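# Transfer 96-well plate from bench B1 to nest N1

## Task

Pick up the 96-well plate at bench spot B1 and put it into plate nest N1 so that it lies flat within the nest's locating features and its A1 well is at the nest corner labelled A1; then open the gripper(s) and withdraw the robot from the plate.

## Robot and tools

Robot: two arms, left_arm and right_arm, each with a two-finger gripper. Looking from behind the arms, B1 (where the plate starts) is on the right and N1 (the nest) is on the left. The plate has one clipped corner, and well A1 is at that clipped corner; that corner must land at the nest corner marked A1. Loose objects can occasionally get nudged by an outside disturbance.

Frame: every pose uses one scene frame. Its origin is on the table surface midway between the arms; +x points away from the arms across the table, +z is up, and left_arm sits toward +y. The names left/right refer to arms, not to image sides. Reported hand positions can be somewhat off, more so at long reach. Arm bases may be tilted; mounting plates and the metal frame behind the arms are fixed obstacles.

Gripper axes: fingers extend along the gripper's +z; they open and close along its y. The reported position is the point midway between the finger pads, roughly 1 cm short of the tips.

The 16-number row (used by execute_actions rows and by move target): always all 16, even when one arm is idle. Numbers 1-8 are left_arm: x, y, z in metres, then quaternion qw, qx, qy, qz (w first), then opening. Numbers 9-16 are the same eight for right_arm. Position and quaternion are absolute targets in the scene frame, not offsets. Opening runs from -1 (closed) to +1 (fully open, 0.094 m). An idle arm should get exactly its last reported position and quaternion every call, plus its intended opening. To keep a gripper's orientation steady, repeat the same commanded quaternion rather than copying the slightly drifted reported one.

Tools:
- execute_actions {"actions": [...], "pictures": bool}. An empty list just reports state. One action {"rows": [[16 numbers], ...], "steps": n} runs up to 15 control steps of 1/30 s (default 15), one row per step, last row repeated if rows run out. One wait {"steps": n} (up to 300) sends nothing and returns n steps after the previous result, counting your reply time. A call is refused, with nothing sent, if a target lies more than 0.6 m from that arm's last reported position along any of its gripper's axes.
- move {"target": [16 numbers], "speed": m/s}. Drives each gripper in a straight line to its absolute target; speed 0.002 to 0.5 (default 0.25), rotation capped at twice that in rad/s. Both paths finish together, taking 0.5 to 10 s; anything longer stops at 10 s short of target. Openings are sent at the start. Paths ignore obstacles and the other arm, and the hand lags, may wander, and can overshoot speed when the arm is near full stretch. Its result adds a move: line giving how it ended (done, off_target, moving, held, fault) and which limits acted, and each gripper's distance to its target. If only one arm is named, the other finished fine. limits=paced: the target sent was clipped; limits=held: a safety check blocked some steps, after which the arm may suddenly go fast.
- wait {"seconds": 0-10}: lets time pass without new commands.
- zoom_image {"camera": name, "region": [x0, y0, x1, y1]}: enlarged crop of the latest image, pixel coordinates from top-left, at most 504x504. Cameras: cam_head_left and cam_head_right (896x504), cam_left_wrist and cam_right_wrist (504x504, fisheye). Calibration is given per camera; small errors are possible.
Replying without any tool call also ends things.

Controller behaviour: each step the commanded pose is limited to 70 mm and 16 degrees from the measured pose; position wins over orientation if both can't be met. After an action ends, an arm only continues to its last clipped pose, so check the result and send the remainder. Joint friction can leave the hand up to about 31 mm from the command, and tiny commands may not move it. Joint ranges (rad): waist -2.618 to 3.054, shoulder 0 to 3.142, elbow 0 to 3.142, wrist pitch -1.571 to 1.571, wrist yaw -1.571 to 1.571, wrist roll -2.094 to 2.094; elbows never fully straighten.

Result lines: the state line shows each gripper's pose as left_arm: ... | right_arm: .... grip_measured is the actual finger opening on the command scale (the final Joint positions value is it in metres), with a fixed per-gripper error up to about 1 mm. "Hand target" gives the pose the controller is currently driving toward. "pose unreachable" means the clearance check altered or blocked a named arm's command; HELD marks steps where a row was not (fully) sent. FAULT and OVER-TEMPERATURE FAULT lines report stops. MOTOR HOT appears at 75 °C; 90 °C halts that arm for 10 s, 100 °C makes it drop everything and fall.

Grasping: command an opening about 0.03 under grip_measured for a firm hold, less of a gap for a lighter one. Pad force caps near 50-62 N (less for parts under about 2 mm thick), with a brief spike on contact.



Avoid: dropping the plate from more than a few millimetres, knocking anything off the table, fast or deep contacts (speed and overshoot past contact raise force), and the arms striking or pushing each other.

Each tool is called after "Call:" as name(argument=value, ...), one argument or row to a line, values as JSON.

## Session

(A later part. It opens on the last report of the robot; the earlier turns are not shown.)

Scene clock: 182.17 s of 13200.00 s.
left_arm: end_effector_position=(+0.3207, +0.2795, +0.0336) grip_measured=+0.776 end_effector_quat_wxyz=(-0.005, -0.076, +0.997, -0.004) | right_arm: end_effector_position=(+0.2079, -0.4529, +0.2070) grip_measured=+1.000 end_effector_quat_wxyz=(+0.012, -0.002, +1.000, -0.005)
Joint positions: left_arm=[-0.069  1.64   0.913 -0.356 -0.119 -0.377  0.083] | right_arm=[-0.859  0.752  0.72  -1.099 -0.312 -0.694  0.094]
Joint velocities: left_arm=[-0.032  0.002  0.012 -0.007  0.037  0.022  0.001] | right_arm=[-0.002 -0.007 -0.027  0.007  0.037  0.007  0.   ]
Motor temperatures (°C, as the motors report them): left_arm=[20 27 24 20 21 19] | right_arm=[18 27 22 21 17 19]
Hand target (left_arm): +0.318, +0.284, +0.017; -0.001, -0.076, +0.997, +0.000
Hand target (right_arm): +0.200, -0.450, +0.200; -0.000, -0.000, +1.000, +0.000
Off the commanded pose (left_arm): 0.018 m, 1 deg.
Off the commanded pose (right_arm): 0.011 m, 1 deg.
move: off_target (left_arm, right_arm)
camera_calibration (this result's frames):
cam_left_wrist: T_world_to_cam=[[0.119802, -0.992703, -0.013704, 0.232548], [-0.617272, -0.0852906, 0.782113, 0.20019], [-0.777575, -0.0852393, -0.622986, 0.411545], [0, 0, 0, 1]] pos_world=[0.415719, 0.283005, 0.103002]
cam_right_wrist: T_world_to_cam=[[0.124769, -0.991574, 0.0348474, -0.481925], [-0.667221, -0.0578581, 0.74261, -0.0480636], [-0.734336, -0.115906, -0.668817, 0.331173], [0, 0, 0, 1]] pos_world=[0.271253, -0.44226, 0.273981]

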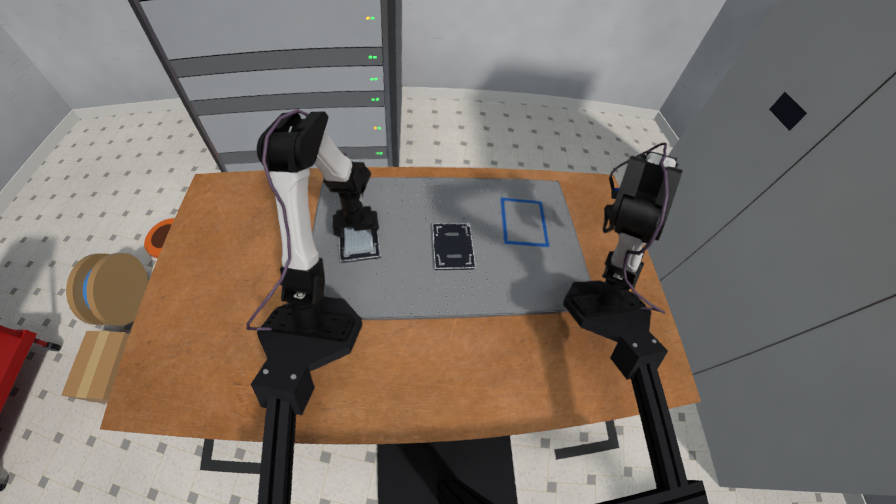

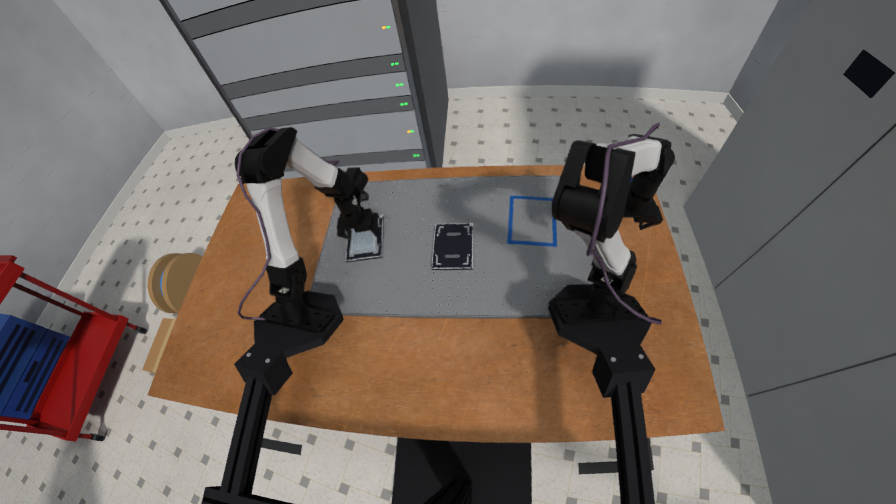

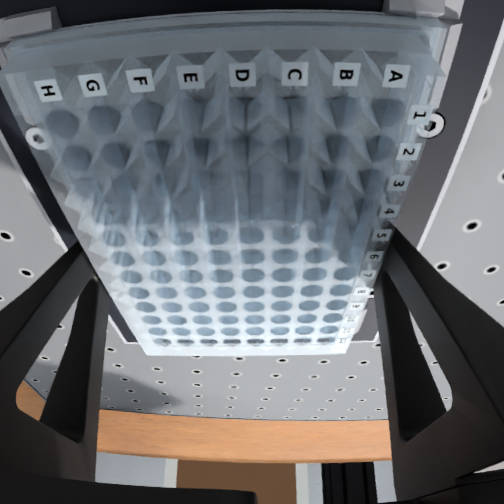

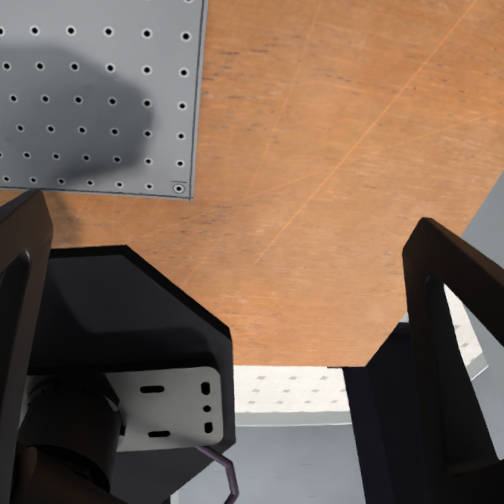

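Call:
move(
  target=[0.3207,0.2795,0.03,-0.005,-0.076,0.997,-0.004,1,0.2,-0.45,0.2,0,0,1,0,1],
  speed=0.01,
)

Call:
move(
  target=[0.36,0.28,0.13,0,-0.076,0.997,0,1,0.2,-0.45,0.2,0,0,1,0,1],
  speed=0.05,
)

Call:
zoom_image(
  camera="cam_head_left",
  region=[310, 190, 410, 280],
)

Scene clock: 189.13 s of 13200.00 s.
left_arm: end_effector_position=(+0.3205, +0.2796, +0.0337) grip_measured=+1.000 end_effector_quat_wxyz=(-0.005, -0.076, +0.997, -0.004) | right_arm: end_effector_position=(+0.2079, -0.4529, +0.2070) grip_measured=+1.000 end_effector_quat_wxyz=(+0.012, -0.002, +1.000, -0.005)
Joint positions: left_arm=[-0.069  1.639  0.913 -0.357 -0.119 -0.377  0.094] | right_arm=[-0.859  0.752  0.72  -1.099 -0.312 -0.694  0.094]
Joint velocities: left_arm=[ 0.012 -0.017  0.002 -0.051  0.022 -0.022  0.   ] | right_arm=[ 0.002 -0.007  0.002  0.007 -0.022 -0.037  0.   ]
Motor temperatures (°C, as the motors report them): left_arm=[20 27 24 20 21 19] | right_arm=[18 26 22 21 17 19]
Hand target (left_arm): +0.321, +0.280, +0.030; -0.005, -0.076, +0.997, -0.004
Hand target (right_arm): +0.200, -0.450, +0.200; -0.000, -0.000, +1.000, +0.000
Off the commanded pose (left_arm): 0.004 m, 0 deg.
Off the commanded pose (right_arm): 0.011 m, 1 deg.
After step 90, 2.50 s passed at rest.
move: off_target (right_arm)
camera_calibration (this result's frames):
cam_left_wrist: T_world_to_cam=[[0.119641, -0.992717, -0.014086, 0.232727], [-0.616419, -0.0853967, 0.782774, 0.199676], [-0.778277, -0.0849687, -0.622146, 0.411526], [0, 0, 0, 1]] pos_world=[0.415521, 0.283051, 0.103006]
cam_right_wrist: T_world_to_cam=[[0.124769, -0.991574, 0.0348474, -0.481925], [-0.667221, -0.0578581, 0.74261, -0.0480636], [-0.734336, -0.115906, -0.668817, 0.331173], [0, 0, 0, 1]] pos_world=[0.271253, -0.44226, 0.273981]

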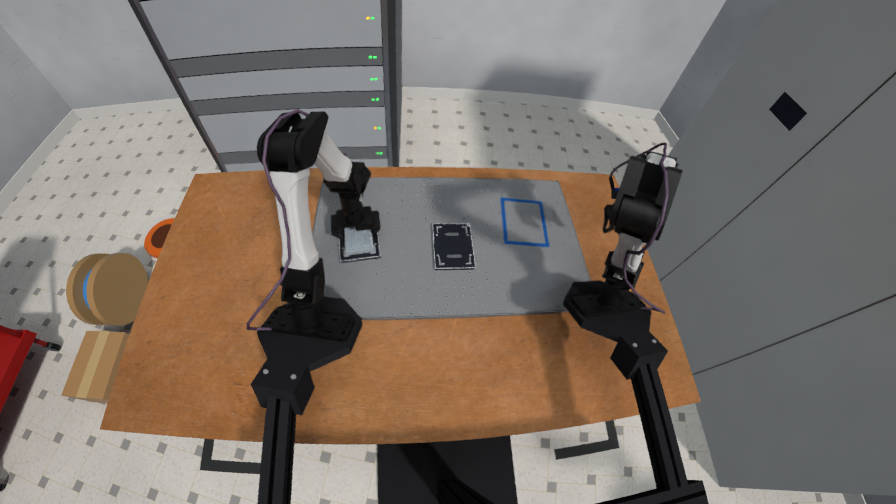

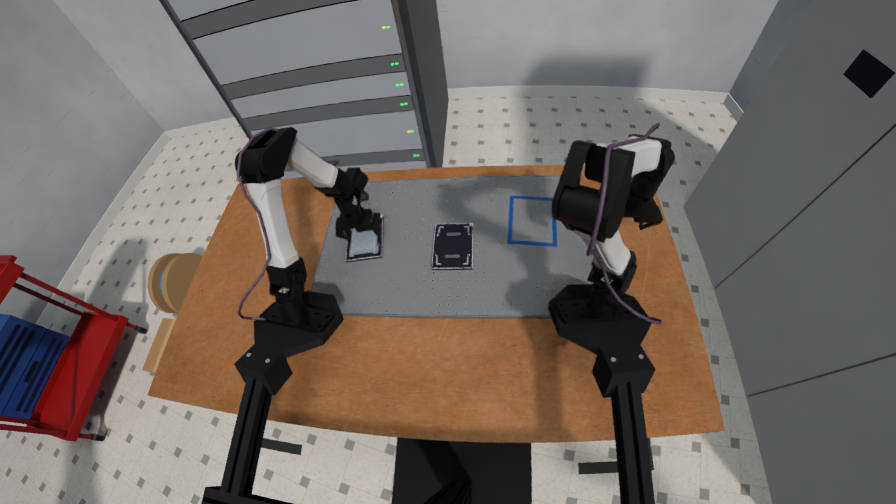

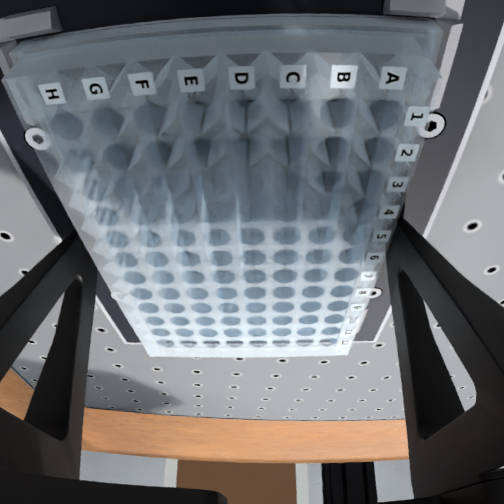

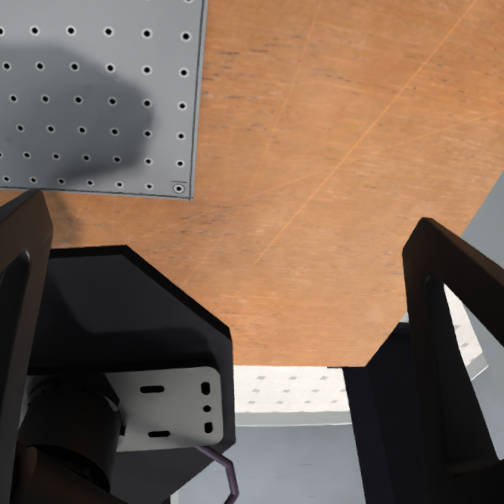

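Scene clock: 191.70 s of 13200.00 s.
left_arm: end_effector_position=(+0.3569, +0.2821, +0.1223) grip_measured=+1.000 end_effector_quat_wxyz=(-0.006, -0.076, +0.997, -0.000) | right_arm: end_effector_position=(+0.2079, -0.4529, +0.2070) grip_measured=+1.000 end_effector_quat_wxyz=(+0.012, -0.002, +1.000, -0.005)
Joint positions: left_arm=[-0.076  1.492  1.164 -0.76  -0.128 -0.382  0.094] | right_arm=[-0.859  0.752  0.72  -1.099 -0.312 -0.694  0.094]
Joint velocities: left_arm=[ 0.017 -0.002  0.002  0.051 -0.022 -0.081  0.   ] | right_arm=[ 0.007 -0.007  0.007 -0.007 -0.037 -0.007  0.   ]
Motor temperatures (°C, as the motors report them): left_arm=[20 28 24 20 21 19] | right_arm=[18 26 22 21 17 19]
Hand target (left_arm): +0.360, +0.280, +0.130; +0.000, -0.076, +0.997, -0.000
Hand target (right_arm): +0.200, -0.450, +0.200; -0.000, -0.000, +1.000, +0.000
Off the commanded pose (left_arm): 0.009 m, 1 deg.
Off the commanded pose (right_arm): 0.011 m, 1 deg.
move: off_target (right_arm)
camera_calibration (this result's frames):
cam_left_wrist: T_world_to_cam=[[0.117838, -0.992809, -0.0210866, 0.23363], [-0.614447, -0.0895783, 0.783857, 0.153331], [-0.780109, -0.0794115, -0.620584, 0.494091], [0, 0, 0, 1]] pos_world=[0.452128, 0.284922, 0.191362]
cam_right_wrist: T_world_to_cam=[[0.124769, -0.991574, 0.0348474, -0.481925], [-0.667221, -0.0578581, 0.74261, -0.0480636], [-0.734336, -0.115906, -0.668817, 0.331173], [0, 0, 0, 1]] pos_world=[0.271253, -0.44226, 0.273981]

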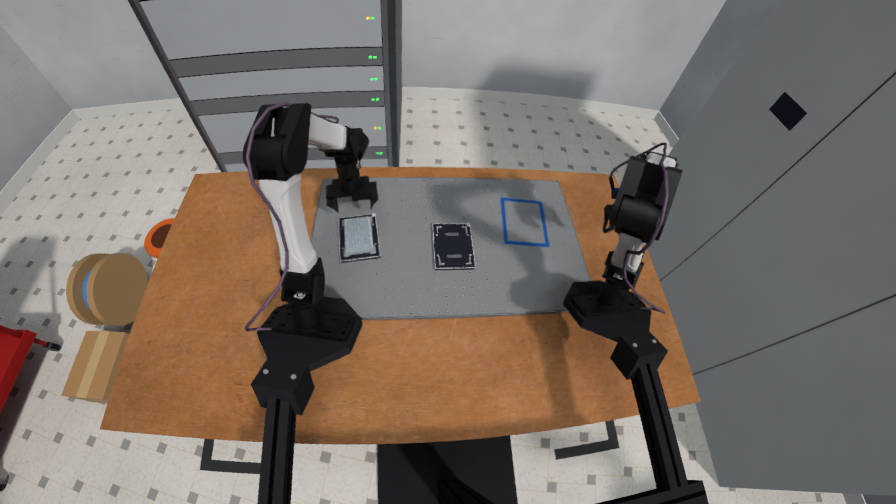

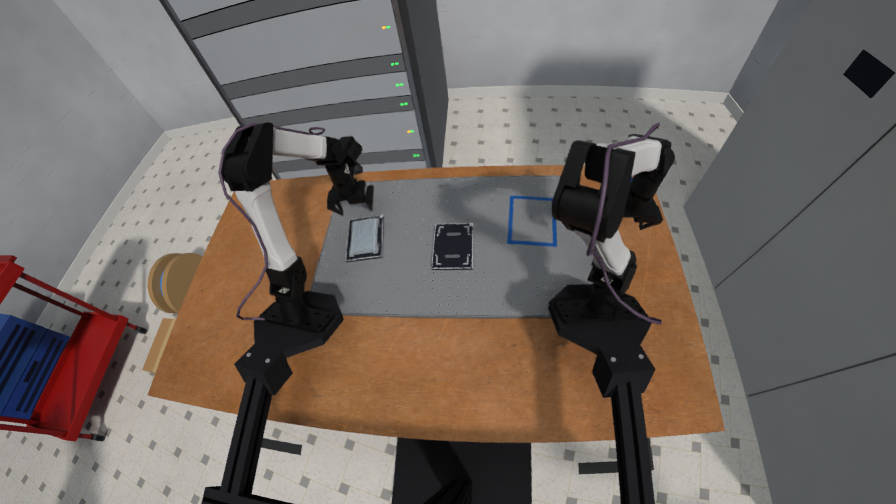

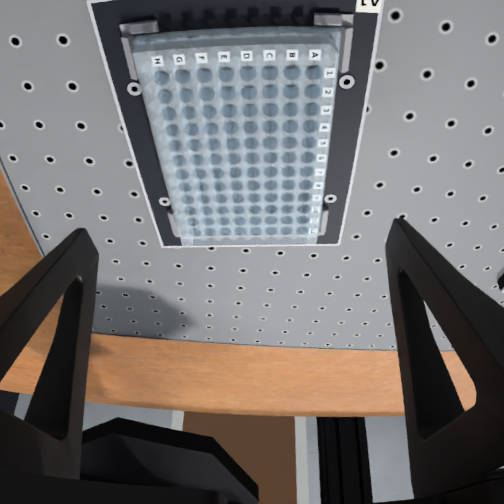

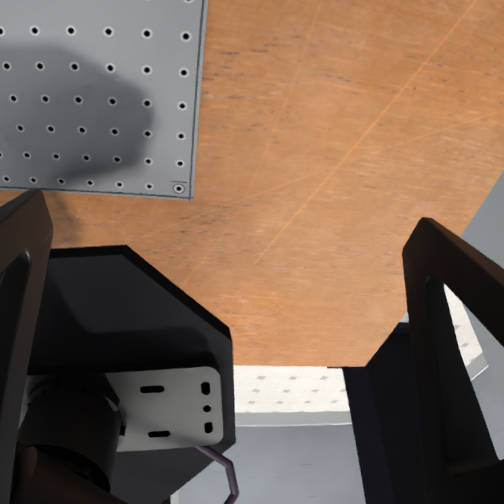

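Region (310, 190, 410, 280) of cam_head_left's 896x504 image, scaled by 5.040, with more detail than that image has; it fills the top 454 rows of this view, and the rest is white.

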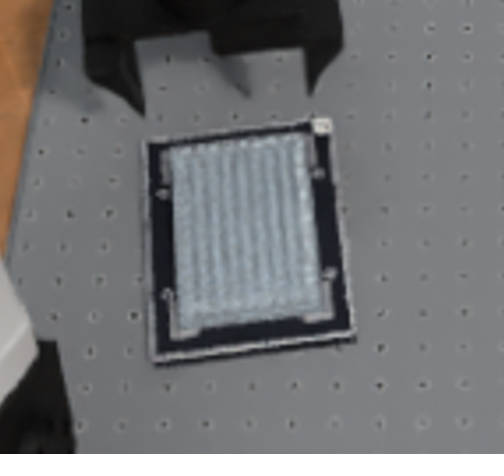

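Call:
finished_scene(
  scene=1,
)

The scene is finished: the task was done.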